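# Close the footlocker lid over three cartons, gently

## Task

Get the footlocker's lid fully closed with all three cartons inside it and the footlocker still upright. The lid must not be dropped shut from more than slightly open, nor slammed. The robot must not tip over or finish leaning. The result counts only if it stays that way without the robot holding anything in place.

## Robot and tools

ROBOT. A Hello Robot Stretch 4 with one arm: an omni-wheel base, a lift that rides up a mast, a telescoping arm that reaches forward, a wrist with yaw, pitch and roll, and a two-finger gripper. It stands about 1.6 m tall; the base edge lies within 0.23 m of the base origin. Four cameras ride on the robot: head_camera (mast top, looking forward and down; turn the base to aim it), head_left_camera and head_right_camera (fisheyes beside it, looking more steeply down, showing base and arm), and wrist_camera (behind the fingers, fingertips near the bottom of its image).

FRAMES. Base frame: origin on the floor below the base centre, x forward, y left, z up. hand_pose is reported in this frame and marks a point between the open fingertips; with all wrist joints at zero its axes line up with the base frame. The printed value may be slightly off. The odometry frame is the base frame as it was when the scene began.

execute_actions. Argument "actions": a list holding one action or none (empty just returns state and images). Optional "cameras": list of head_camera, head_left_camera, head_right_camera, wrist_camera or "all"; omitted/null means all, [] means none; images come back in the order the "pictures" line lists. An action holds "base", "joints" or both, plus optional "pace" and "contact_limits"; or only "end_of_arm". All motions in it begin together.
- base: exactly one key, an offset from where the base last reported itself: translate_m (metres, forward positive, -2 to 2, no turning), strafe_m (metres, left positive, -2 to 2), rotate_rad (radians, counter-clockwise from above positive, -3.2 to 3.2).
- joints: absolute targets by name, any subset: lift_m 0 to 1.2 m (±0.004); arm_m 0 to 0.55 m extension (±0.004); wrist_yaw_rad -1.134 to 4.276 (0 points forward, positive turns left, 3.14 is stowed back; past 3.4 the arm may block it; ±0.02); wrist_pitch_rad -1.117 to 4.259 (0 level, 1.57 pointing down; ±0.05); wrist_roll_rad -1.117 to 4.259 (0 has fingers level with each other, positive turns clockwise when viewed from behind; ±0.02); gripper_m -0.038 to 0.141 m, the fingertip gap (negative presses the tips together; ±0.004). A joint target outside its range is clipped and reported; any other bad value or unknown key rejects the whole call. A joint or base you leave out may still be driving toward an earlier target.
- pace: "slow", "default", "fast", "max" (default if absent). Base top speeds 0.1/0.3/0.4/0.6 m/s and 1/2/3/4 rad/s; with lift above 0.2 they are reduced, down to 0.3 m/s and 1 rad/s at lift 1.2.
- contact_limits: only {"arm_m": value}, 0 (gentlest) to 0.75 (firmest), default 0.5; the arm halts when it pushes harder.
- end_of_arm: "enable_torque" re-powers wrist or gripper motors that shut off.
One action runs at most 15 s. If a call reports a stop, later motion, wait and finished_scene calls in the same reply are skipped.

wait: {"seconds": 0 to 10}; commands nothing, returns state and images.
zoom_image: {"camera": name, "region": [x0, y0, x1, y1]} in pixels from the top-left of that camera's latest full image, at most 504 by 504.
read_manual: {"section": "licences"}; licence text only.
finished_scene: {"scene": current scene number}; ends the scene for good and reports success.

RESULTS. base_status and joint_status: "done" (for the base, wheels turned the commanded amount even if slipping), "off_target" (resting short, maybe still pushing), "contact_stop_at_<key>" (blocked; that part drops its target and may go slack, a slack lift can sag, slack wheels can roll), "limit_stop_at_<name>" (e.g. tilt above 6 degrees makes lift, arm and wheels slack and unresponsive until it levels; own_body is a self-collision guard), "time_out", "torque_fault" (wrist motor limp until enable_torque). on_its_own covers what the call did not command; "held at" is a target, not a position. lidar_m: 12 distances in metres, 30-degree sectors, first straight ahead then counter-clockwise (4th left, 7th behind, 10th right); "-" is nothing seen or closer than 0.25 m; sees from about 0.15 m up, misses glass, thin legs. wrist_depth_mm: 7x7 grid from top left, 100 to 2000 mm, "-" unknown. base_odometry counts wheel turns (slip included), heading -3.142 to 3.142, left positive; if turned_by_wheels and turned_by_imu differ by over about 0.1 rad, something was hit or slipped. base_tilt in degrees, forward and right positive, about 1.5 degrees fixed bias. motor_effort: percent of maximum, positive toward larger joint values, bracket is the action's peak; readings are noisy and biased. Wheel efforts positive mean turning right.

GRIPPING. Command a gap smaller than the object to grip; deeper squeezes pull it toward the wrist. Only a change in gripper_m effort (at targets of 0 or more) hints at a firm hold. If fingertips jam on a surface beneath, raise the lift.

CAUTIONS. Lower the lid under control until it is nearly shut; never let it drop or strike. Avoid steady hard pushes, high contact limits with the gripper up high, and driving or turning with over 1 kg held and arm_m above 0.2, especially at fast paces, since the robot can tip. Pressing the gripper into things during base or arm moves can trip a torque fault. Self-collision is likely with pitch below -0.2 combined with roll below -0.4 or above 4. To unfold at the start, send lift_m 0.4 with wrist_yaw_rad 0 together. Loose objects may occasionally get nudged by outside forces. Quicker robot motion is preferred once the job is done.

Each tool is called after "Call:" by a JSON object that holds its "method" and its "body".

## Session

I'll start by looking at the scene.

Call:
{"method": "execute_actions", "body": {"actions": []}}

Scene clock: 0.00 s.
base_odometry: x=+0.000 y=+0.000 heading=+0.000 (m, m, rad; odometry frame)
turned_by_wheels: +0.000 (rad since the last result)
turned_by_imu: +0.000 (rad since the last result)
base_tilt: forward=-0.7 right=-0.6 (deg)
lidar_m: 2.14 1.16 1.17 1.19 1.08 1.12 1.39 2.73 2.75 2.85 2.10 2.61
base_status: not commanded
joint_positions: lift_m=+0.151 arm_m=+0.003 wrist_yaw_rad=+3.116 wrist_pitch_rad=+0.018 wrist_roll_rad=+0.015 gripper_m=+0.057
joint_status: not commanded
motor_effort: lift_m=+18 arm_m=+0 wrist_yaw_rad=-1 wrist_pitch_rad=-5 wrist_roll_rad=+0 gripper_m=-4 wheel_0=+0 wheel_1=+0 wheel_2=+0 (%)
hand_pose: x=-0.1126 y=+0.0948 z=+0.3244 quat_wxyz=(+0.013, -0.009, +0.008, +1.000) (m; base frame)
wrist_depth_mm: - 146 - 1863 1397 1138 991 / - 130 - 1863 1397 1138 976 / - 119 159 1863 1430 1160 960 / - 132 195 1863 1430 1160 960 / 142 - - 1863 1397 1138 976 / 1229 1537 213 1537 202 1118 960 / 931 946 878 149 917 842 904
pictures: head_camera, head_left_camera, head_right_camera, wrist_camera
Images, in order (width x height): head_camera 420x560, head_left_camera 420x672, head_right_camera 420x672, wrist_camera 616x392.

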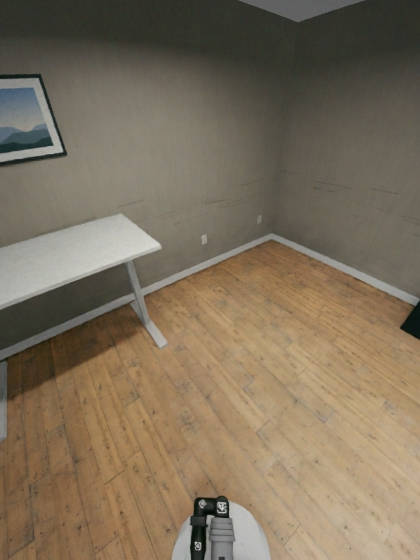

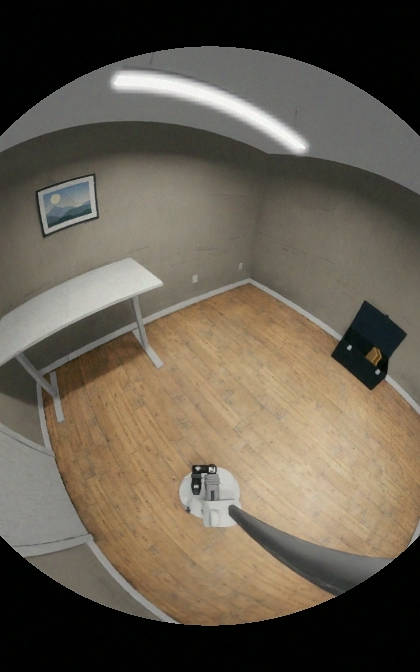

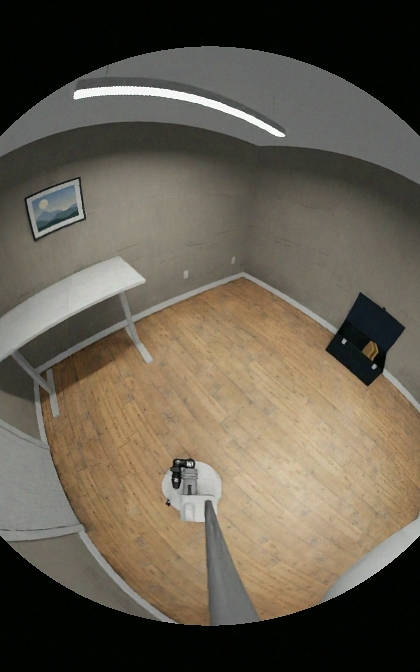

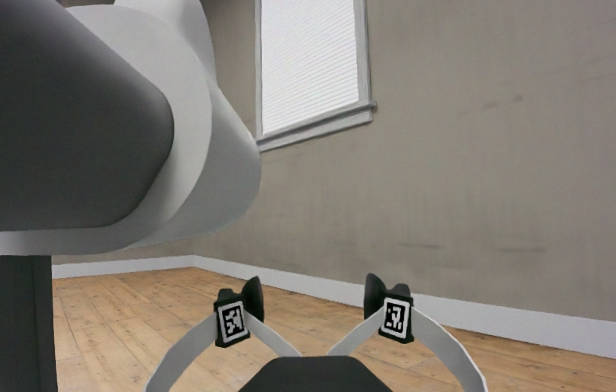

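Call:
{"method": "execute_actions", "body": {"actions": [{"base": {"rotate_rad": -0.95}, "joints": {"lift_m": 0.5, "wrist_yaw_rad": 0}}]}}

Scene clock: 8.07 s.
base_odometry: x=+0.000 y=+0.000 heading=-0.950 (m, m, rad; odometry frame)
turned_by_wheels: -0.950 (rad since the last result)
turned_by_imu: -0.948 (rad since the last result)
base_tilt: forward=-0.7 right=-0.7 (deg)
lidar_m: 2.12 2.66 1.26 1.16 1.17 1.15 1.07 1.11 1.43 2.74 2.81 2.25
base_status: done
joint_positions: lift_m=+0.500 arm_m=+0.003 wrist_yaw_rad=+0.001 wrist_pitch_rad=+0.018 wrist_roll_rad=+0.015 gripper_m=+0.057
joint_status: all done
motor_effort: lift_m=+20(24) arm_m=+0(0) wrist_yaw_rad=-2(5) wrist_pitch_rad=-5(6) wrist_roll_rad=+0(1) gripper_m=-3(4) wheel_0=+0(4) wheel_1=+0(5) wheel_2=-1(8) (%)
hand_pose: x=+0.4620 y=-0.0873 z=+0.6728 quat_wxyz=(+1.000, +0.008, +0.009, +0.000) (m; base frame)
wrist_depth_mm: - - - - - - - / - - - - - - - / - - - - - - - / - - - - - - - / - - - - - - - / - - 215 1921 202 - - / 1863 1808 1661 149 1756 1576 1708
pictures: head_camera, head_left_camera, head_right_camera, wrist_camera
Images, in order (width x height): head_camera 420x560, head_left_camera 420x672, head_right_camera 420x672, wrist_camera 616x392.

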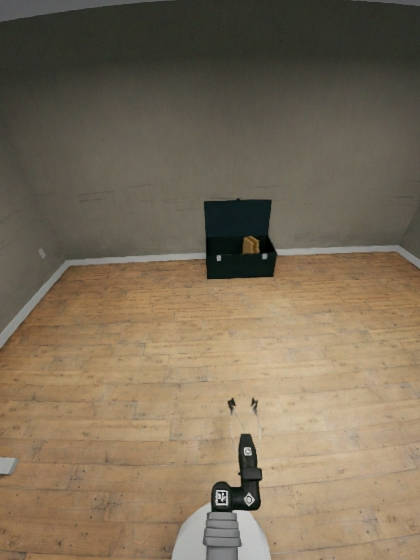

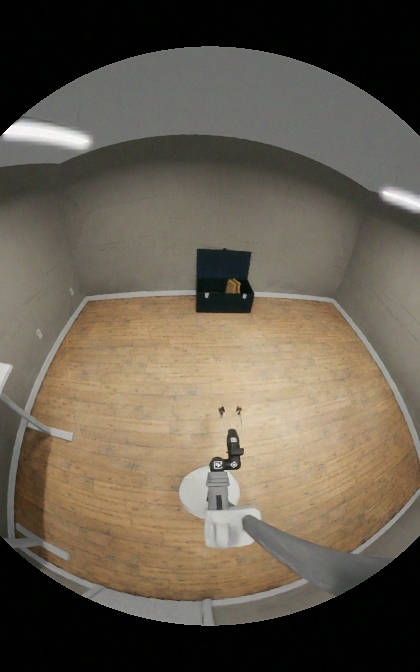

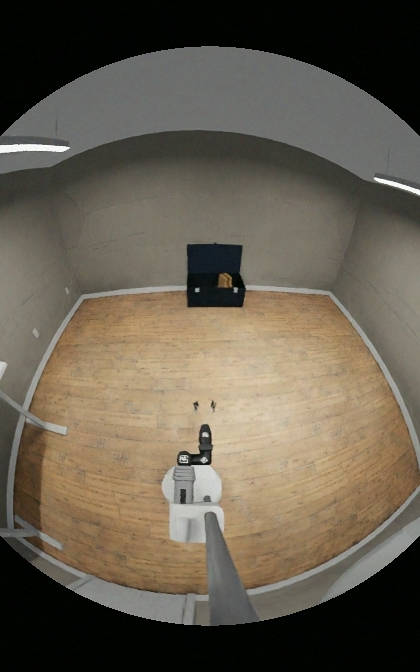

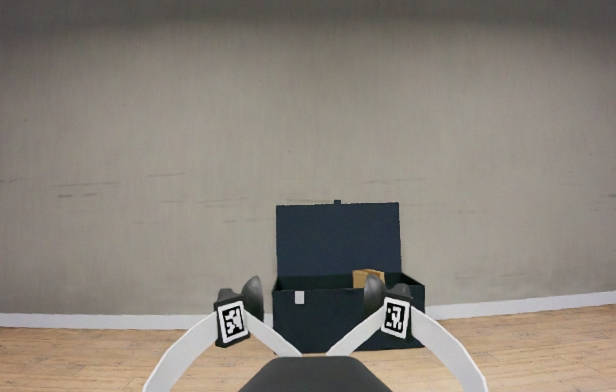

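Call:
{"method": "zoom_image", "body": {"camera": "head_camera", "region": [190, 185, 290, 290]}}

Call:
{"method": "execute_actions", "body": {"actions": [{"base": {"translate_m": 1.4}, "joints": {"lift_m": 0.7, "wrist_pitch_rad": 0.7}, "pace": "fast"}]}}

Region (190, 185, 290, 290) of head_camera's 420x560 image, scaled by 4.800, with more detail than that image has; it fills the left 480 columns of this view, and the rest is white.

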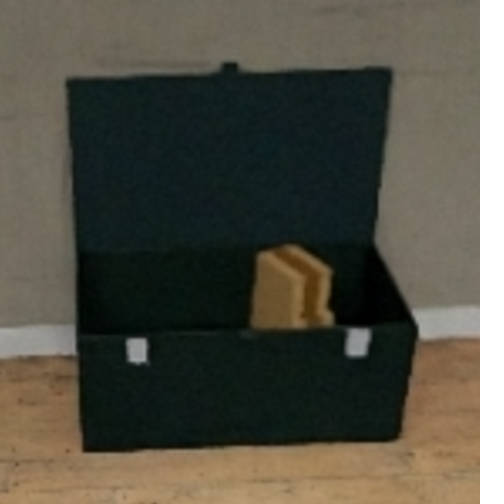

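Scene clock: 17.17 s.
base_odometry: x=+0.814 y=-1.139 heading=-0.950 (m, m, rad; odometry frame)
turned_by_wheels: +0.000 (rad since the last result)
turned_by_imu: +0.004 (rad since the last result)
base_tilt: forward=-0.6 right=-0.6 (deg)
lidar_m: 0.70 1.24 1.61 2.04 1.60 1.72 2.50 2.58 2.82 2.63 1.86 0.75
base_status: done
joint_positions: lift_m=+0.700 arm_m=+0.003 wrist_yaw_rad=+0.000 wrist_pitch_rad=+0.702 wrist_roll_rad=+0.015 gripper_m=+0.057
joint_status: all done
motor_effort: lift_m=+20(22) arm_m=+0(0) wrist_yaw_rad=+0(2) wrist_pitch_rad=-6(4) wrist_roll_rad=+0(1) gripper_m=-5(4) wheel_0=+0(6) wheel_1=+0(8) wheel_2=+1(13) (%)
hand_pose: x=+0.3939 y=-0.0874 z=+0.6919 quat_wxyz=(+0.939, +0.007, +0.344, -0.003) (m; base frame)
wrist_depth_mm: 891 904 891 917 917 917 960 / 960 976 976 976 991 991 1060 / 1060 1078 1060 1060 1078 1098 1182 / 1182 1182 1160 1160 991 991 1308 / 1255 1255 1118 1205 1042 931 831 / 1078 1078 214 778 201 831 946 / 931 931 891 149 891 891 917
pictures: head_camera, head_left_camera, head_right_camera, wrist_camera
Images, in order (width x height): head_camera 420x560, head_left_camera 420x672, head_right_camera 420x672, wrist_camera 616x392.

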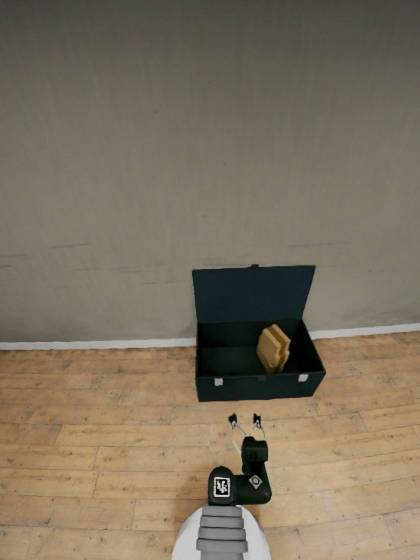

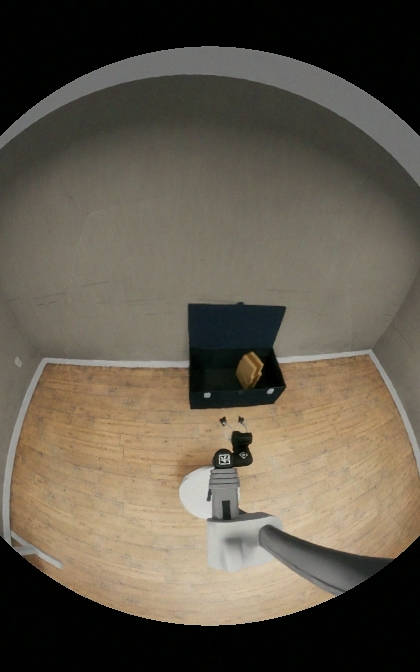

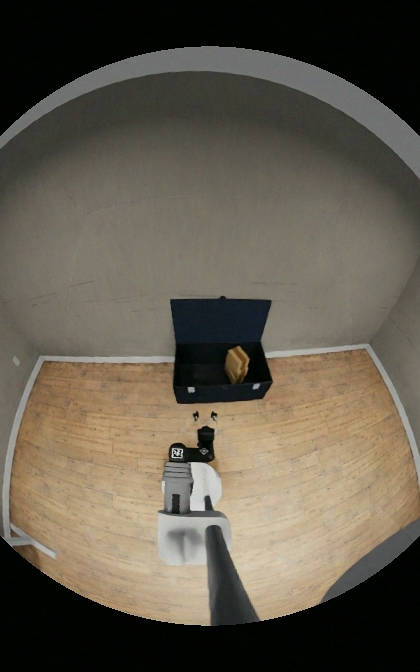

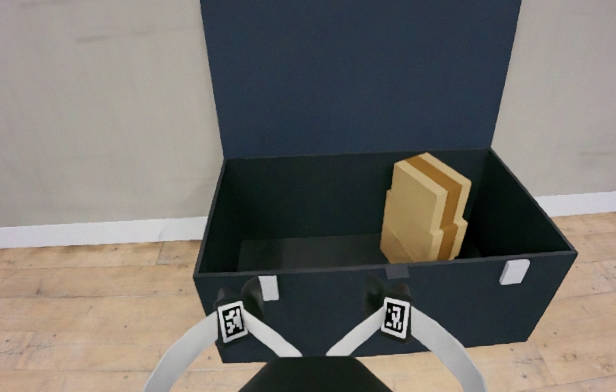

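Call:
{"method": "zoom_image", "body": {"camera": "head_camera", "region": [180, 255, 340, 415]}}

Call:
{"method": "zoom_image", "body": {"camera": "wrist_camera", "region": [350, 130, 550, 300]}}

Region (180, 255, 340, 415) of head_camera's 420x560 image, scaled by 3.150, with more detail than that image has.

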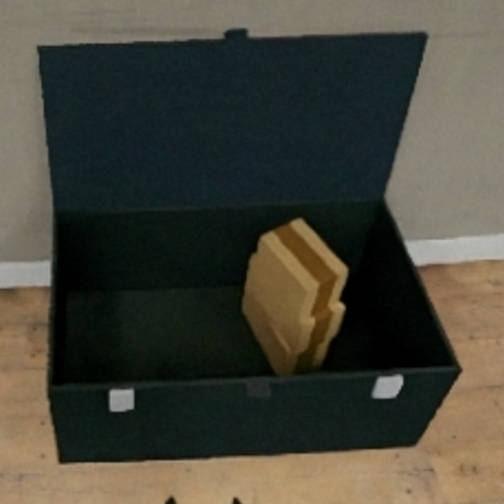

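Region (350, 130, 550, 300) of wrist_camera's 616x392 image, scaled by 2.520; it fills the top 428 rows of this view, and the rest is white.

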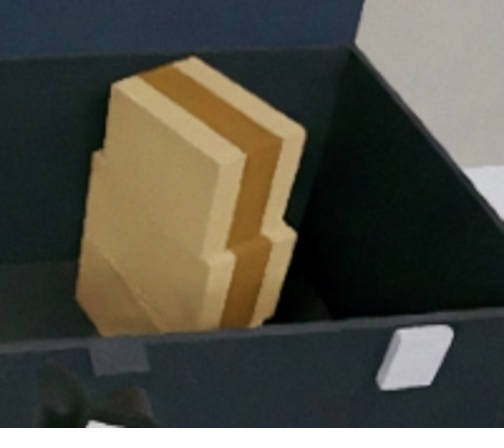

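Call:
{"method": "execute_actions", "body": {"actions": [{"base": {"rotate_rad": 0.07}, "joints": {"wrist_pitch_rad": 1.2, "gripper_m": 0.141}}], "cameras": []}}

Call:
{"method": "execute_actions", "body": {"actions": [{"base": {"strafe_m": -0.355}, "joints": {"arm_m": 0.2}}], "cameras": []}}

Call:
{"method": "execute_actions", "body": {"actions": [{"base": {"translate_m": 0.3}, "joints": {"arm_m": 0.35, "wrist_pitch_rad": 1.57, "lift_m": 0.75}}]}}

Scene clock: 129.53 s.
base_odometry: x=+0.814 y=-1.139 heading=-0.880 (m, m, rad; odometry frame)
turned_by_wheels: +0.070 (rad since the last result)
turned_by_imu: +0.072 (rad since the last result)
base_tilt: forward=-0.6 right=-0.7 (deg)
lidar_m: 0.71 1.25 1.74 2.04 1.56 1.84 2.49 2.64 2.76 2.65 1.69 0.73
base_status: done
joint_positions: lift_m=+0.700 arm_m=+0.003 wrist_yaw_rad=+0.000 wrist_pitch_rad=+1.201 wrist_roll_rad=+0.015 gripper_m=+0.141
joint_status: all done
motor_effort: lift_m=+20(20) arm_m=-1(0) wrist_yaw_rad=+0(0) wrist_pitch_rad=-2(4) wrist_roll_rad=+1(1) gripper_m=-1(4) wheel_0=+0(5) wheel_1=-1(4) wheel_2=+1(4) (%)
hand_pose: x=+0.2779 y=-0.0874 z=+0.6091 quat_wxyz=(+0.825, +0.006, +0.565, -0.004) (m; base frame)
wrist_depth_mm: 1182 1160 1118 1118 1118 842 878 / 1138 1118 960 750 741 723 707 / 1025 1042 991 878 878 866 878 / 960 946 931 917 931 931 917 / 891 891 878 891 866 866 854 / 820 820 820 820 809 214 809 / 788 768 778 149 768 759 759
pictures: none
No camera images: the call's "cameras" was empty. Leave "cameras" out to get every camera's image.

Scene clock: 132.03 s.
base_odometry: x=+0.541 y=-1.365 heading=-0.880 (m, m, rad; odometry frame)
turned_by_wheels: +0.000 (rad since the last result)
turned_by_imu: +0.001 (rad since the last result)
base_tilt: forward=-0.6 right=-0.7 (deg)
lidar_m: 0.70 0.73 1.75 2.40 1.88 2.40 2.51 2.63 2.38 2.28 1.71 0.73
base_status: done
joint_positions: lift_m=+0.700 arm_m=+0.199 wrist_yaw_rad=+0.000 wrist_pitch_rad=+1.201 wrist_roll_rad=+0.015 gripper_m=+0.141
joint_status: all done
motor_effort: lift_m=+19(20) arm_m=+6(8) wrist_yaw_rad=+0(1) wrist_pitch_rad=-3(2) wrist_roll_rad=+1(1) gripper_m=-1(1) wheel_0=+0(7) wheel_1=+0(8) wheel_2=+1(1) (%)
hand_pose: x=+0.4742 y=-0.0874 z=+0.6092 quat_wxyz=(+0.825, +0.006, +0.565, -0.004) (m; base frame)
wrist_depth_mm: 809 866 878 661 866 960 946 / 768 1008 1042 732 946 1060 1042 / 699 991 976 842 946 976 991 / 707 699 691 683 683 917 931 / 878 878 866 866 866 854 854 / 820 820 831 831 820 214 798 / 778 778 778 149 768 750 759
pictures: none
No camera images: the call's "cameras" was empty. Leave "cameras" out to get every camera's image.

Scene clock: 134.50 s.
base_odometry: x=+0.732 y=-1.596 heading=-0.880 (m, m, rad; odometry frame)
turned_by_wheels: +0.000 (rad since the last result)
turned_by_imu: +0.001 (rad since the last result)
base_tilt: forward=-0.6 right=-0.7 (deg)
lidar_m: 0.39 0.42 0.63 2.41 2.02 2.37 2.84 2.93 2.38 2.30 1.27 0.42
base_status: done
joint_positions: lift_m=+0.750 arm_m=+0.349 wrist_yaw_rad=+0.000 wrist_pitch_rad=+1.570 wrist_roll_rad=+0.015 gripper_m=+0.141
joint_status: all done
motor_effort: lift_m=+20(22) arm_m=+5(4) wrist_yaw_rad=+0(1) wrist_pitch_rad=+1(3) wrist_roll_rad=+0(0) gripper_m=-1(0) wheel_0=-2(5) wheel_1=+1(7) wheel_2=+2(8) (%)
hand_pose: x=+0.5202 y=-0.0874 z=+0.6395 quat_wxyz=(+0.707, +0.005, +0.707, -0.005) (m; base frame)
wrist_depth_mm: 564 569 569 569 564 615 683 / 691 788 788 504 778 798 878 / 732 878 854 500 866 878 878 / 741 854 866 854 854 866 866 / 732 854 854 842 842 661 866 / 699 621 574 676 591 213 842 / 866 866 854 149 854 842 842
pictures: head_camera, head_left_camera, head_right_camera, wrist_camera
Images, in order (width x height): head_camera 420x560, head_left_camera 420x672, head_right_camera 420x672, wrist_camera 616x392.

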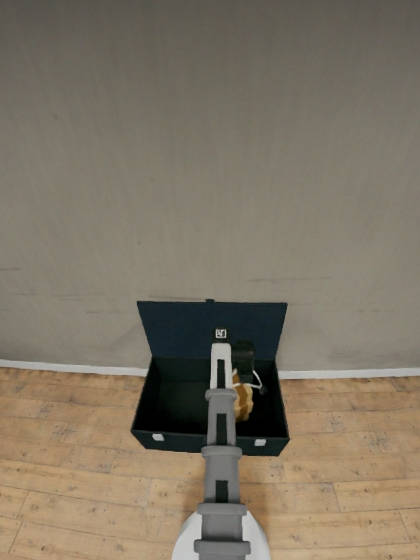

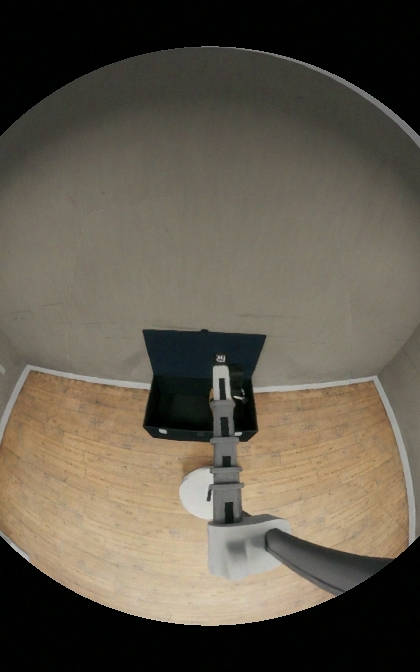

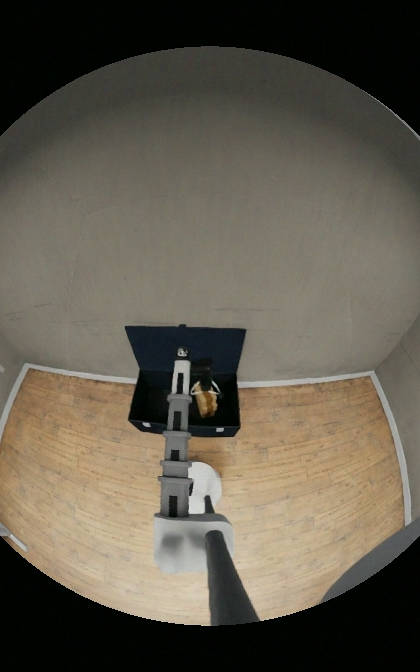

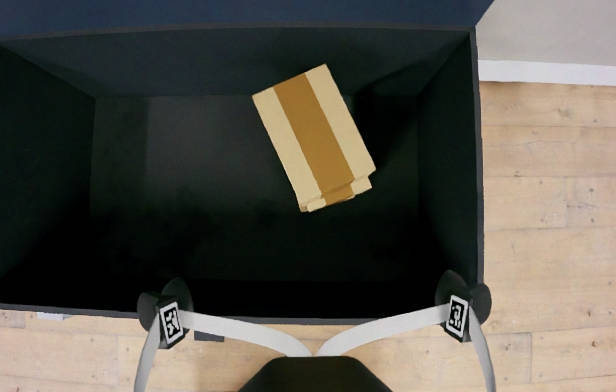

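Call:
{"method": "execute_actions", "body": {"actions": [{"base": {"translate_m": 0.1}, "joints": {"arm_m": 0.388, "wrist_roll_rad": -0.415, "lift_m": 0.54}}], "cameras": ["wrist_camera", "head_right_camera"]}}

Scene clock: 183.27 s.
base_odometry: x=+0.796 y=-1.673 heading=-0.880 (m, m, rad; odometry frame)
turned_by_wheels: +0.000 (rad since the last result)
turned_by_imu: +0.002 (rad since the last result)
base_tilt: forward=-0.6 right=-0.6 (deg)
lidar_m: 0.30 0.33 0.45 2.40 2.12 2.38 2.93 3.02 2.39 2.28 0.45 0.33
base_status: done
joint_positions: lift_m=+0.540 arm_m=+0.387 wrist_yaw_rad=+0.000 wrist_pitch_rad=+1.570 wrist_roll_rad=-0.415 gripper_m=+0.141
joint_status: all done
motor_effort: lift_m=+15(17) arm_m=+6(8) wrist_yaw_rad=-1(0) wrist_pitch_rad=+0(1) wrist_roll_rad=-1(4) gripper_m=-1(3) wheel_0=+0(6) wheel_1=+1(4) wheel_2=+0(13) (%)
hand_pose: x=+0.5581 y=-0.0874 z=+0.4299 quat_wxyz=(+0.692, -0.146, +0.692, +0.145) (m; base frame)
wrist_depth_mm: 585 609 442 342 298 251 - / 621 654 647 477 359 307 266 / 647 647 647 407 462 389 325 / 647 640 647 283 285 574 415 / 634 634 634 281 281 559 397 / 504 554 634 278 277 213 366 / 410 462 597 149 580 399 338
pictures: head_right_camera, wrist_camera
Images, in order (width x height): head_right_camera 420x672, wrist_camera 616x392.

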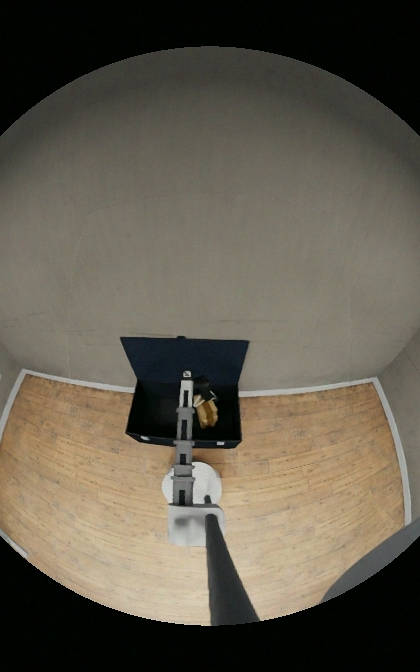

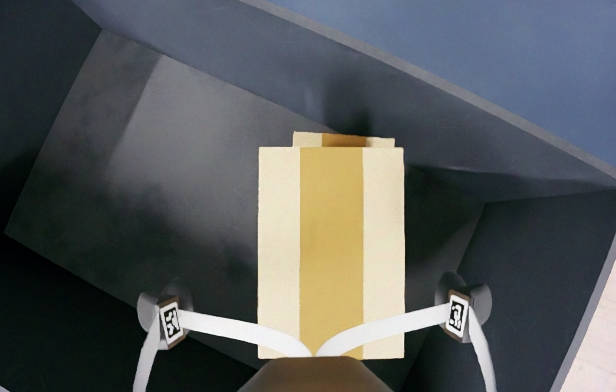

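Call:
{"method": "execute_actions", "body": {"actions": [{"joints": {"arm_m": 0.417, "lift_m": 0.505}}], "cameras": ["wrist_camera"]}}

Scene clock: 223.70 s.
base_odometry: x=+0.796 y=-1.673 heading=-0.880 (m, m, rad; odometry frame)
turned_by_wheels: +0.000 (rad since the last result)
turned_by_imu: +0.002 (rad since the last result)
base_tilt: forward=-0.6 right=-0.6 (deg)
lidar_m: 0.31 0.34 0.45 2.41 2.08 2.38 2.94 3.04 2.38 2.30 0.44 0.33
base_status: not commanded
joint_positions: lift_m=+0.505 arm_m=+0.416 wrist_yaw_rad=+0.000 wrist_pitch_rad=+1.570 wrist_roll_rad=-0.415 gripper_m=+0.141
joint_status: all done
motor_effort: lift_m=+16(16) arm_m=+6(6) wrist_yaw_rad=+0(0) wrist_pitch_rad=+0(2) wrist_roll_rad=-2(1) gripper_m=-1(1) wheel_0=+0(0) wheel_1=+1(1) wheel_2=+0(0) (%)
hand_pose: x=+0.5871 y=-0.0874 z=+0.3949 quat_wxyz=(+0.692, -0.146, +0.692, +0.145) (m; base frame)
wrist_depth_mm: 574 496 357 296 248 208 - / 615 621 564 389 294 255 225 / 615 615 615 585 418 315 282 / 615 609 609 248 366 492 366 / 603 603 603 245 247 559 402 / 554 591 244 243 244 214 368 / 452 512 585 148 242 399 338
pictures: wrist_camera
Images, in order (width x height): wrist_camera 616x392.

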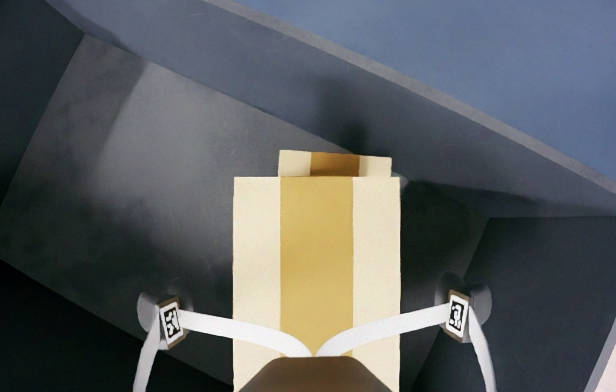

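Call:
{"method": "execute_actions", "body": {"actions": [{"joints": {"lift_m": 0.452}}], "cameras": ["wrist_camera"]}}

Scene clock: 228.50 s.
base_odometry: x=+0.796 y=-1.673 heading=-0.880 (m, m, rad; odometry frame)
turned_by_wheels: +0.000 (rad since the last result)
turned_by_imu: +0.002 (rad since the last result)
base_tilt: forward=-0.6 right=-0.7 (deg)
lidar_m: 0.31 0.33 0.46 2.42 2.11 2.37 2.95 3.06 2.40 2.30 0.48 0.32
base_status: not commanded
joint_positions: lift_m=+0.452 arm_m=+0.416 wrist_yaw_rad=+0.000 wrist_pitch_rad=+1.570 wrist_roll_rad=-0.415 gripper_m=+0.141
joint_status: all done
motor_effort: lift_m=+15(17) arm_m=+6(6) wrist_yaw_rad=+0(1) wrist_pitch_rad=+1(1) wrist_roll_rad=+1(1) gripper_m=+0(0) wheel_0=+0(0) wheel_1=+1(1) wheel_2=+0(0) (%)
hand_pose: x=+0.5871 y=-0.0874 z=+0.3419 quat_wxyz=(+0.692, -0.146, +0.692, +0.145) (m; base frame)
wrist_depth_mm: 569 496 357 278 240 204 - / 564 569 564 389 293 239 220 / 559 559 559 496 397 317 260 / 554 554 196 195 195 492 366 / 549 549 194 193 192 544 399 / 539 544 191 191 190 215 366 / 449 512 191 149 190 399 338
pictures: wrist_camera
Images, in order (width x height): wrist_camera 616x392.

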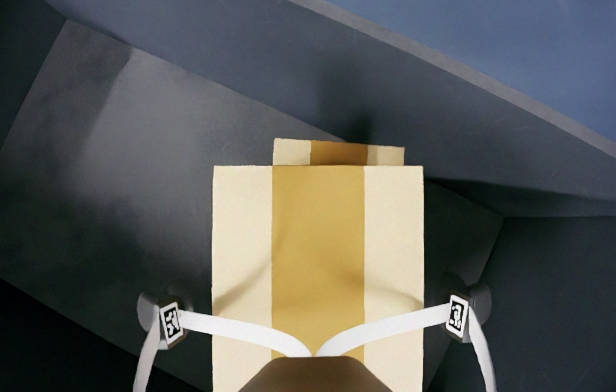

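Call:
{"method": "execute_actions", "body": {"actions": [{"joints": {"gripper_m": 0.055}}], "cameras": ["wrist_camera"]}}

Scene clock: 234.67 s.
base_odometry: x=+0.796 y=-1.673 heading=-0.880 (m, m, rad; odometry frame)
turned_by_wheels: +0.000 (rad since the last result)
turned_by_imu: +0.002 (rad since the last result)
base_tilt: forward=-0.7 right=-0.6 (deg)
lidar_m: 0.30 0.32 0.42 2.39 2.10 2.37 2.93 3.01 2.41 2.28 0.43 0.32
base_status: not commanded
joint_positions: lift_m=+0.452 arm_m=+0.416 wrist_yaw_rad=+0.000 wrist_pitch_rad=+1.570 wrist_roll_rad=-0.415 gripper_m=+0.055
joint_status: all done
motor_effort: lift_m=+18(18) arm_m=+6(6) wrist_yaw_rad=+0(0) wrist_pitch_rad=+0(4) wrist_roll_rad=-1(1) gripper_m=-24(23) wheel_0=+0(0) wheel_1=+1(1) wheel_2=+0(0) (%)
hand_pose: x=+0.5871 y=-0.0874 z=+0.3418 quat_wxyz=(+0.692, -0.146, +0.692, +0.145) (m; base frame)
wrist_depth_mm: 569 500 359 278 238 204 - / 564 564 559 392 296 237 222 / 559 559 559 445 384 319 262 / 554 554 180 179 179 496 370 / 549 549 178 178 177 539 402 / 544 544 177 176 176 410 368 / 445 455 175 175 174 407 340
pictures: wrist_camera
Images, in order (width x height): wrist_camera 616x392.

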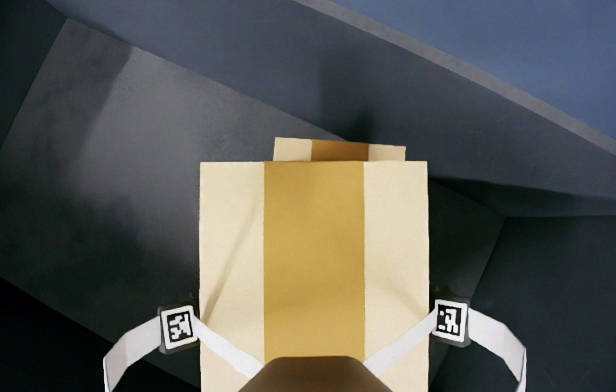

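Call:
{"method": "execute_actions", "body": {"actions": [{"base": {"strafe_m": 0.26}, "joints": {"lift_m": 0.47, "arm_m": 0.36, "wrist_roll_rad": 0.0}}], "cameras": ["wrist_camera", "head_right_camera"]}}

Scene clock: 247.17 s.
base_odometry: x=+0.996 y=-1.508 heading=-0.880 (m, m, rad; odometry frame)
turned_by_wheels: +0.000 (rad since the last result)
turned_by_imu: +0.001 (rad since the last result)
base_tilt: forward=-0.6 right=-0.7 (deg)
lidar_m: 0.30 0.31 1.14 2.14 1.89 1.99 2.90 3.05 2.66 2.56 0.46 0.32
base_status: done
joint_positions: lift_m=+0.470 arm_m=+0.361 wrist_yaw_rad=+0.000 wrist_pitch_rad=+1.570 wrist_roll_rad=+0.000 gripper_m=+0.055
joint_status: all done
motor_effort: lift_m=+22(24) arm_m=-6(8) wrist_yaw_rad=+0(1) wrist_pitch_rad=+0(2) wrist_roll_rad=+1(6) gripper_m=-22(23) wheel_0=+1(7) wheel_1=-1(8) wheel_2=-1(1) (%)
hand_pose: x=+0.5321 y=-0.0874 z=+0.3594 quat_wxyz=(+0.707, +0.000, +0.707, +0.000) (m; base frame)
wrist_depth_mm: 343 359 366 362 355 343 343 / 364 469 512 504 496 473 421 / 368 535 574 569 569 421 329 / 370 544 180 179 179 445 327 / 373 544 178 178 177 477 343 / 370 504 177 176 176 439 549 / 370 436 175 174 174 549 549
pictures: head_right_camera, wrist_camera
Images, in order (width x height): head_right_camera 420x672, wrist_camera 616x392.

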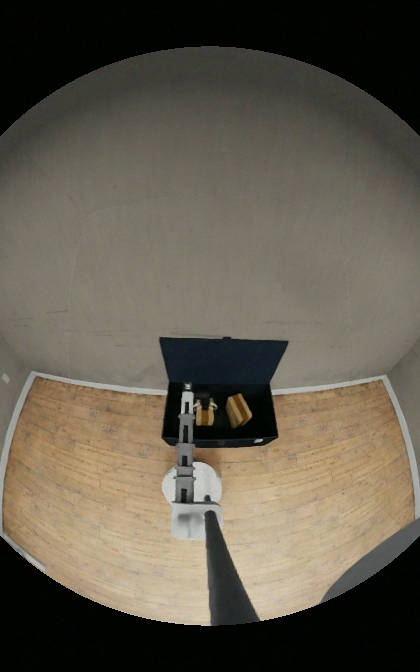

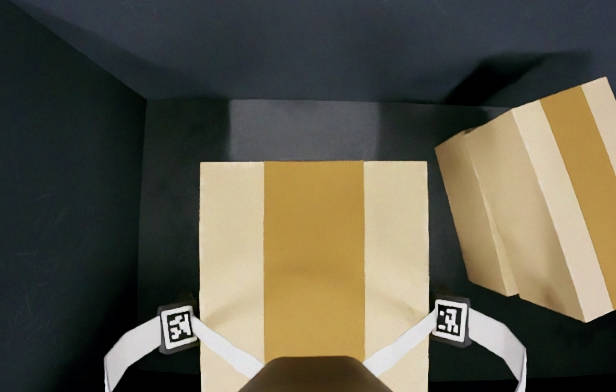

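Call:
{"method": "execute_actions", "body": {"actions": [{"joints": {"lift_m": 0.222}}], "cameras": ["wrist_camera", "head_right_camera"]}}

Scene clock: 257.83 s.
base_odometry: x=+0.996 y=-1.508 heading=-0.880 (m, m, rad; odometry frame)
turned_by_wheels: +0.000 (rad since the last result)
turned_by_imu: +0.002 (rad since the last result)
base_tilt: forward=-0.6 right=-0.6 (deg)
lidar_m: 0.31 0.33 1.17 2.16 1.90 2.03 2.91 3.04 2.65 2.54 0.45 0.32
base_status: not commanded
joint_positions: lift_m=+0.222 arm_m=+0.361 wrist_yaw_rad=+0.000 wrist_pitch_rad=+1.570 wrist_roll_rad=+0.000 gripper_m=+0.055
joint_status: all done
motor_effort: lift_m=+18(21) arm_m=-6(6) wrist_yaw_rad=+0(1) wrist_pitch_rad=-1(0) wrist_roll_rad=+2(2) gripper_m=-23(25) wheel_0=+1(1) wheel_1=-1(1) wheel_2=-1(1) (%)
hand_pose: x=+0.5321 y=-0.0874 z=+0.1118 quat_wxyz=(+0.707, +0.000, +0.707, +0.000) (m; base frame)
wrist_depth_mm: 330 330 329 327 325 324 324 / 329 327 325 324 324 322 304 / 325 322 324 320 320 319 297 / 320 320 180 179 179 315 314 / 319 319 178 177 177 312 312 / 315 315 177 176 176 309 309 / 314 312 175 174 174 307 306
pictures: head_right_camera, wrist_camera
Images, in order (width x height): head_right_camera 420x672, wrist_camera 616x392.

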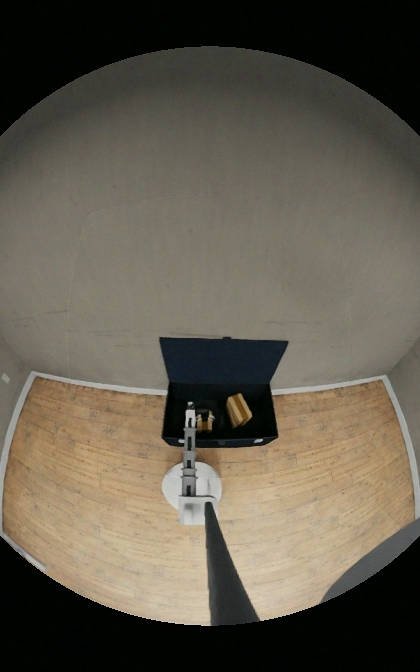

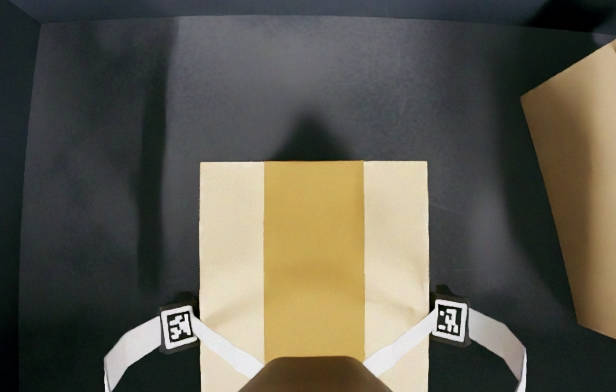

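Call:
{"method": "execute_actions", "body": {"actions": [{"joints": {"lift_m": 0.218, "gripper_m": 0.13}}], "cameras": ["wrist_camera"]}}

Scene clock: 265.07 s.
base_odometry: x=+0.996 y=-1.508 heading=-0.880 (m, m, rad; odometry frame)
turned_by_wheels: +0.000 (rad since the last result)
turned_by_imu: +0.002 (rad since the last result)
base_tilt: forward=-0.6 right=-0.6 (deg)
lidar_m: 0.31 0.33 1.16 2.14 1.89 1.99 2.92 3.03 2.66 2.55 0.44 0.32
base_status: not commanded
joint_positions: lift_m=+0.218 arm_m=+0.361 wrist_yaw_rad=+0.000 wrist_pitch_rad=+1.570 wrist_roll_rad=+0.000 gripper_m=+0.130
joint_status: all done
motor_effort: lift_m=+18(17) arm_m=-6(6) wrist_yaw_rad=+1(1) wrist_pitch_rad=+0(1) wrist_roll_rad=+1(1) gripper_m=-2(23) wheel_0=+1(1) wheel_1=-1(1) wheel_2=-1(1) (%)
hand_pose: x=+0.5320 y=-0.0874 z=+0.1077 quat_wxyz=(+0.707, +0.000, +0.707, +0.000) (m; base frame)
wrist_depth_mm: 329 327 327 325 324 320 322 / 325 325 324 320 320 320 303 / 322 320 320 319 317 317 297 / 320 317 198 196 196 314 310 / 315 315 196 195 194 309 309 / 312 312 193 193 192 306 306 / 309 307 192 145 191 304 303
pictures: wrist_camera
Images, in order (width x height): wrist_camera 616x392.

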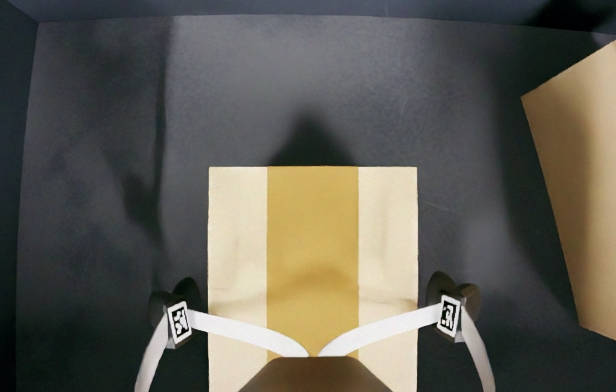

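Call:
{"method": "execute_actions", "body": {"actions": [{"joints": {"lift_m": 0.45}, "pace": "fast"}], "cameras": []}}

Call:
{"method": "execute_actions", "body": {"actions": [{"base": {"strafe_m": -0.14}, "joints": {"lift_m": 0.95, "wrist_pitch_rad": 1.1, "arm_m": 0.3}, "pace": "fast"}]}}

Scene clock: 277.30 s.
base_odometry: x=+0.996 y=-1.508 heading=-0.880 (m, m, rad; odometry frame)
turned_by_wheels: +0.000 (rad since the last result)
turned_by_imu: +0.002 (rad since the last result)
base_tilt: forward=-0.6 right=-0.7 (deg)
lidar_m: 0.31 0.33 1.17 2.12 1.90 2.00 2.91 3.03 2.65 2.56 0.43 0.33
base_status: not commanded
joint_positions: lift_m=+0.450 arm_m=+0.361 wrist_yaw_rad=+0.000 wrist_pitch_rad=+1.570 wrist_roll_rad=+0.000 gripper_m=+0.130
joint_status: all done
motor_effort: lift_m=+20(25) arm_m=-5(6) wrist_yaw_rad=+1(0) wrist_pitch_rad=+0(2) wrist_roll_rad=+2(3) gripper_m=+0(1) wheel_0=+1(1) wheel_1=-1(1) wheel_2=-1(1) (%)
hand_pose: x=+0.5321 y=-0.0874 z=+0.3396 quat_wxyz=(+0.707, +0.000, +0.707, +0.000) (m; base frame)
wrist_depth_mm: 343 359 364 359 353 342 342 / 364 466 508 504 488 469 418 / 368 539 554 554 549 421 310 / 373 544 554 430 544 442 322 / 373 549 544 427 544 469 349 / 373 473 544 424 535 424 535 / 370 469 539 145 530 530 530
pictures: none
No camera images: the call's "cameras" was empty. Leave "cameras" out to get every camera's image.

Scene clock: 279.63 s.
base_odometry: x=+0.888 y=-1.597 heading=-0.880 (m, m, rad; odometry frame)
turned_by_wheels: +0.000 (rad since the last result)
turned_by_imu: +0.001 (rad since the last result)
base_tilt: forward=-0.6 right=-0.6 (deg)
lidar_m: 0.28 0.33 1.15 2.27 1.99 2.20 2.93 3.04 2.50 2.40 0.47 0.33
base_status: done
joint_positions: lift_m=+0.950 arm_m=+0.301 wrist_yaw_rad=+0.000 wrist_pitch_rad=+1.101 wrist_roll_rad=+0.000 gripper_m=+0.130
joint_status: all done
motor_effort: lift_m=+20(24) arm_m=-6(7) wrist_yaw_rad=-1(0) wrist_pitch_rad=-3(5) wrist_roll_rad=+1(2) gripper_m=-1(0) wheel_0=+1(10) wheel_1=+2(8) wheel_2=+0(1) (%)
hand_pose: x=+0.6025 y=-0.0874 z=+0.8708 quat_wxyz=(+0.852, +0.000, +0.523, +0.000) (m; base frame)
wrist_depth_mm: 314 312 314 314 310 306 306 / 362 364 364 364 359 355 351 / 424 418 415 413 415 410 402 / 517 508 500 500 488 484 477 / 788 668 654 640 627 615 732 / 1078 809 778 891 768 750 1042 / 1025 778 991 145 878 904 1008
pictures: head_camera, head_left_camera, head_right_camera, wrist_camera
Images, in order (width x height): head_camera 420x560, head_left_camera 420x672, head_right_camera 420x672, wrist_camera 616x392.

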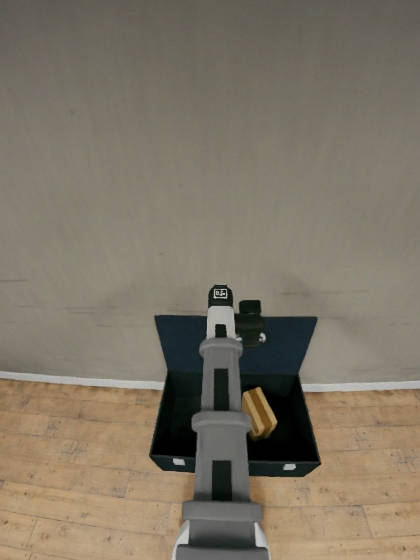

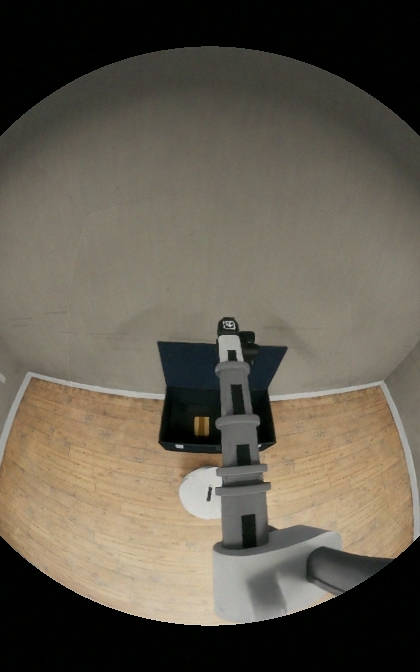

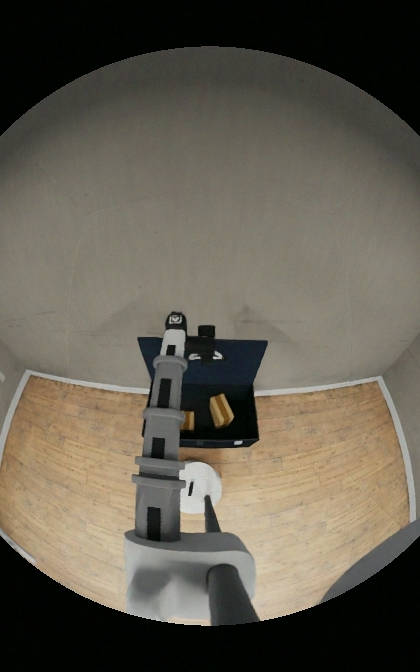

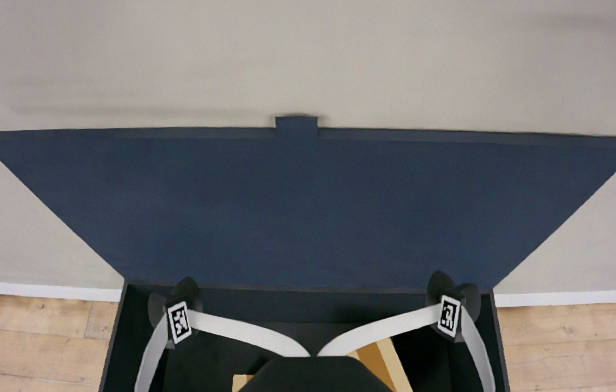

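Call:
{"method": "zoom_image", "body": {"camera": "wrist_camera", "region": [240, 90, 360, 170]}}

Region (240, 90, 360, 170) of wrist_camera's 616x392 image, scaled by 4.200.

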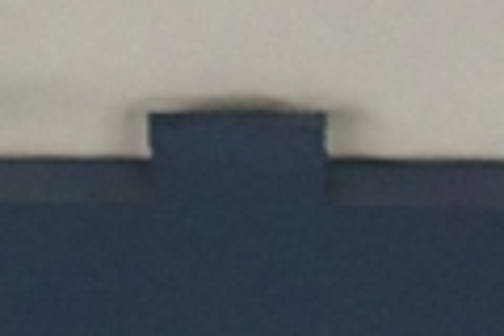

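Call:
{"method": "execute_actions", "body": {"actions": [{"base": {"strafe_m": 0.018}, "joints": {"lift_m": 0.935, "wrist_pitch_rad": 1.2, "arm_m": 0.485, "gripper_m": 0.085}}], "cameras": ["wrist_camera", "head_right_camera"]}}

Scene clock: 401.27 s.
base_odometry: x=+0.902 y=-1.585 heading=-0.880 (m, m, rad; odometry frame)
turned_by_wheels: +0.000 (rad since the last result)
turned_by_imu: +0.002 (rad since the last result)
base_tilt: forward=-0.7 right=-0.6 (deg)
lidar_m: 0.31 0.32 1.14 2.26 1.98 2.17 2.92 3.06 2.49 2.43 0.45 0.32
base_status: done
joint_positions: lift_m=+0.935 arm_m=+0.484 wrist_yaw_rad=+0.000 wrist_pitch_rad=+1.201 wrist_roll_rad=+0.000 gripper_m=+0.085
joint_status: all done
motor_effort: lift_m=+15(19) arm_m=+6(9) wrist_yaw_rad=+0(0) wrist_pitch_rad=-2(3) wrist_roll_rad=+2(2) gripper_m=-2(4) wheel_0=+2(6) wheel_1=+0(8) wheel_2=-1(3) (%)
hand_pose: x=+0.7592 y=-0.0874 z=+0.8445 quat_wxyz=(+0.825, +0.000, +0.565, +0.000) (m; base frame)
wrist_depth_mm: 119 118 119 119 118 116 - / 140 141 142 142 140 138 - / 178 178 178 177 175 173 171 / 241 239 236 235 233 230 229 / 310 310 309 304 303 301 300 / 878 521 214 462 213 445 445 / 991 768 946 147 946 691 976
pictures: head_right_camera, wrist_camera
Images, in order (width x height): head_right_camera 420x672, wrist_camera 616x392.

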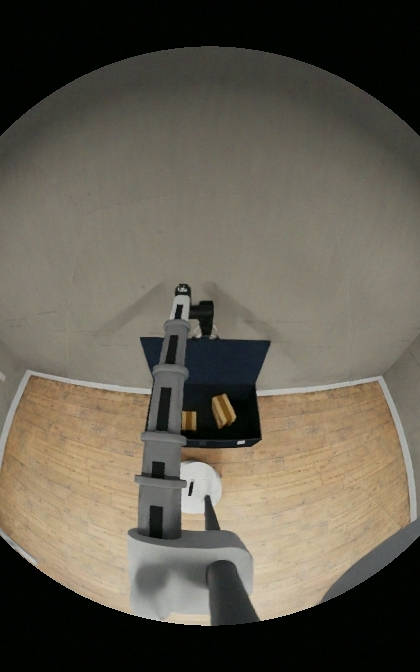

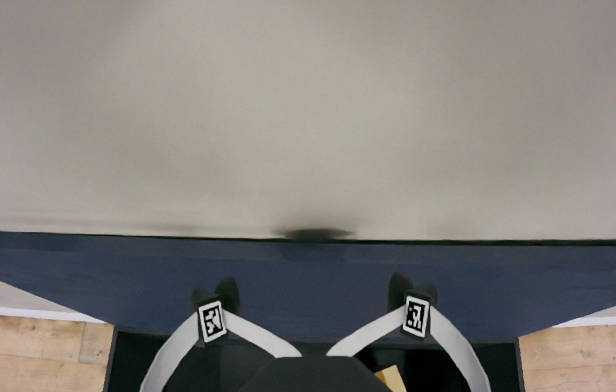

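Call:
{"method": "zoom_image", "body": {"camera": "wrist_camera", "region": [230, 200, 400, 320]}}

Region (230, 200, 400, 320) of wrist_camera's 616x392 image, scaled by 2.965; it fills the top 356 rows of this view, and the rest is white.

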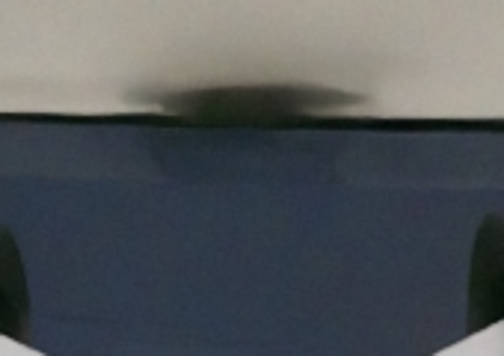

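Call:
{"method": "execute_actions", "body": {"actions": [{"joints": {"lift_m": 0.897, "arm_m": 0.512, "gripper_m": 0.07}, "contact_limits": {"arm_m": 0.15}}], "cameras": ["wrist_camera"]}}

Scene clock: 425.00 s.
base_odometry: x=+0.902 y=-1.585 heading=-0.880 (m, m, rad; odometry frame)
turned_by_wheels: +0.000 (rad since the last result)
turned_by_imu: +0.002 (rad since the last result)
base_tilt: forward=-0.6 right=-0.6 (deg)
lidar_m: 0.27 0.32 1.13 2.27 1.98 2.16 2.93 3.05 2.54 2.44 0.44 0.33
base_status: not commanded
joint_positions: lift_m=+0.897 arm_m=+0.511 wrist_yaw_rad=+0.000 wrist_pitch_rad=+1.201 wrist_roll_rad=+0.000 gripper_m=+0.070
joint_status: all done
motor_effort: lift_m=+15(18) arm_m=+6(8) wrist_yaw_rad=+0(0) wrist_pitch_rad=-1(4) wrist_roll_rad=+1(1) gripper_m=-4(2) wheel_0=+2(2) wheel_1=+0(0) wheel_2=-1(0) (%)
contact_limits: arm_m 0.15
hand_pose: x=+0.7862 y=-0.0874 z=+0.8065 quat_wxyz=(+0.825, +0.000, +0.565, +0.000) (m; base frame)
wrist_depth_mm: - - - - - - - / 106 107 107 107 106 105 - / 129 129 129 128 127 125 - / 175 173 172 170 168 167 166 / 260 259 256 230 250 249 250 / 397 362 215 319 201 307 309 / 960 683 759 147 647 574 931
pictures: wrist_camera
Images, in order (width x height): wrist_camera 616x392.

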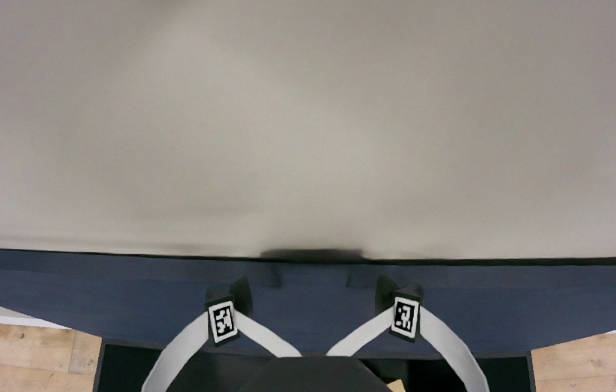

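Call:
{"method": "zoom_image", "body": {"camera": "wrist_camera", "region": [200, 230, 430, 360]}}

Region (200, 230, 430, 360) of wrist_camera's 616x392 image, scaled by 2.191; it fills the top 285 rows of this view, and the rest is white.

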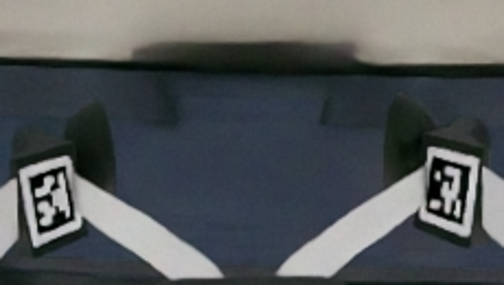

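Call:
{"method": "execute_actions", "body": {"actions": [{"joints": {"lift_m": 0.889, "arm_m": 0.526, "gripper_m": 0.06}, "contact_limits": {"arm_m": 0.15}}], "cameras": ["wrist_camera"]}}

Call:
{"method": "zoom_image", "body": {"camera": "wrist_camera", "region": [200, 230, 430, 360]}}

Scene clock: 446.30 s.
base_odometry: x=+0.902 y=-1.585 heading=-0.880 (m, m, rad; odometry frame)
turned_by_wheels: +0.000 (rad since the last result)
turned_by_imu: +0.001 (rad since the last result)
base_tilt: forward=-0.7 right=-0.6 (deg)
lidar_m: 0.29 0.34 1.17 2.27 1.97 2.13 2.90 3.02 2.51 2.41 0.43 0.33
base_status: not commanded
joint_positions: lift_m=+0.890 arm_m=+0.525 wrist_yaw_rad=-0.002 wrist_pitch_rad=+1.203 wrist_roll_rad=+0.000 gripper_m=+0.060
joint_status: all done
motor_effort: lift_m=+12(16) arm_m=+8(8) wrist_yaw_rad=+7(9) wrist_pitch_rad=-9(14) wrist_roll_rad=+1(1) gripper_m=-6(3) wheel_0=+2(2) wheel_1=+0(0) wheel_2=-2(2) (%)
contact_limits: arm_m 0.15
hand_pose: x=+0.7991 y=-0.0877 z=+0.7985 quat_wxyz=(+0.824, +0.001, +0.566, -0.001) (m; base frame)
wrist_depth_mm: - - - - - - - / - - - - - - - / 110 110 110 110 109 107 - / 142 140 139 138 137 136 - / 219 213 208 204 203 203 204 / 312 285 215 253 213 247 249 / 960 647 615 154 517 473 615
pictures: wrist_camera
Images, in order (width x height): wrist_camera 616x392.

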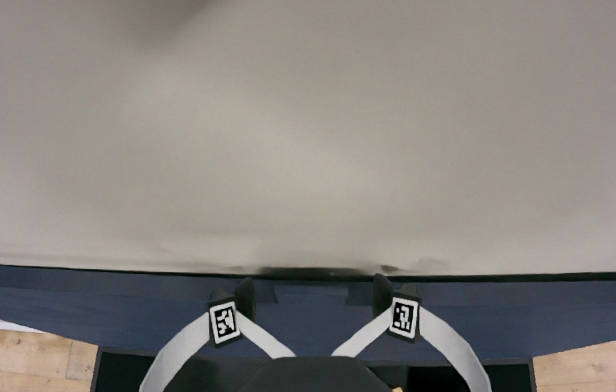

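Region (200, 230, 430, 360) of wrist_camera's 616x392 image, scaled by 2.191; it fills the top 285 rows of this view, and the rest is white.

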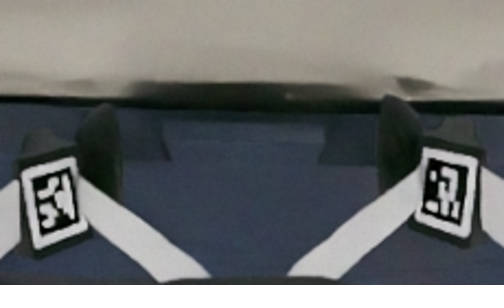

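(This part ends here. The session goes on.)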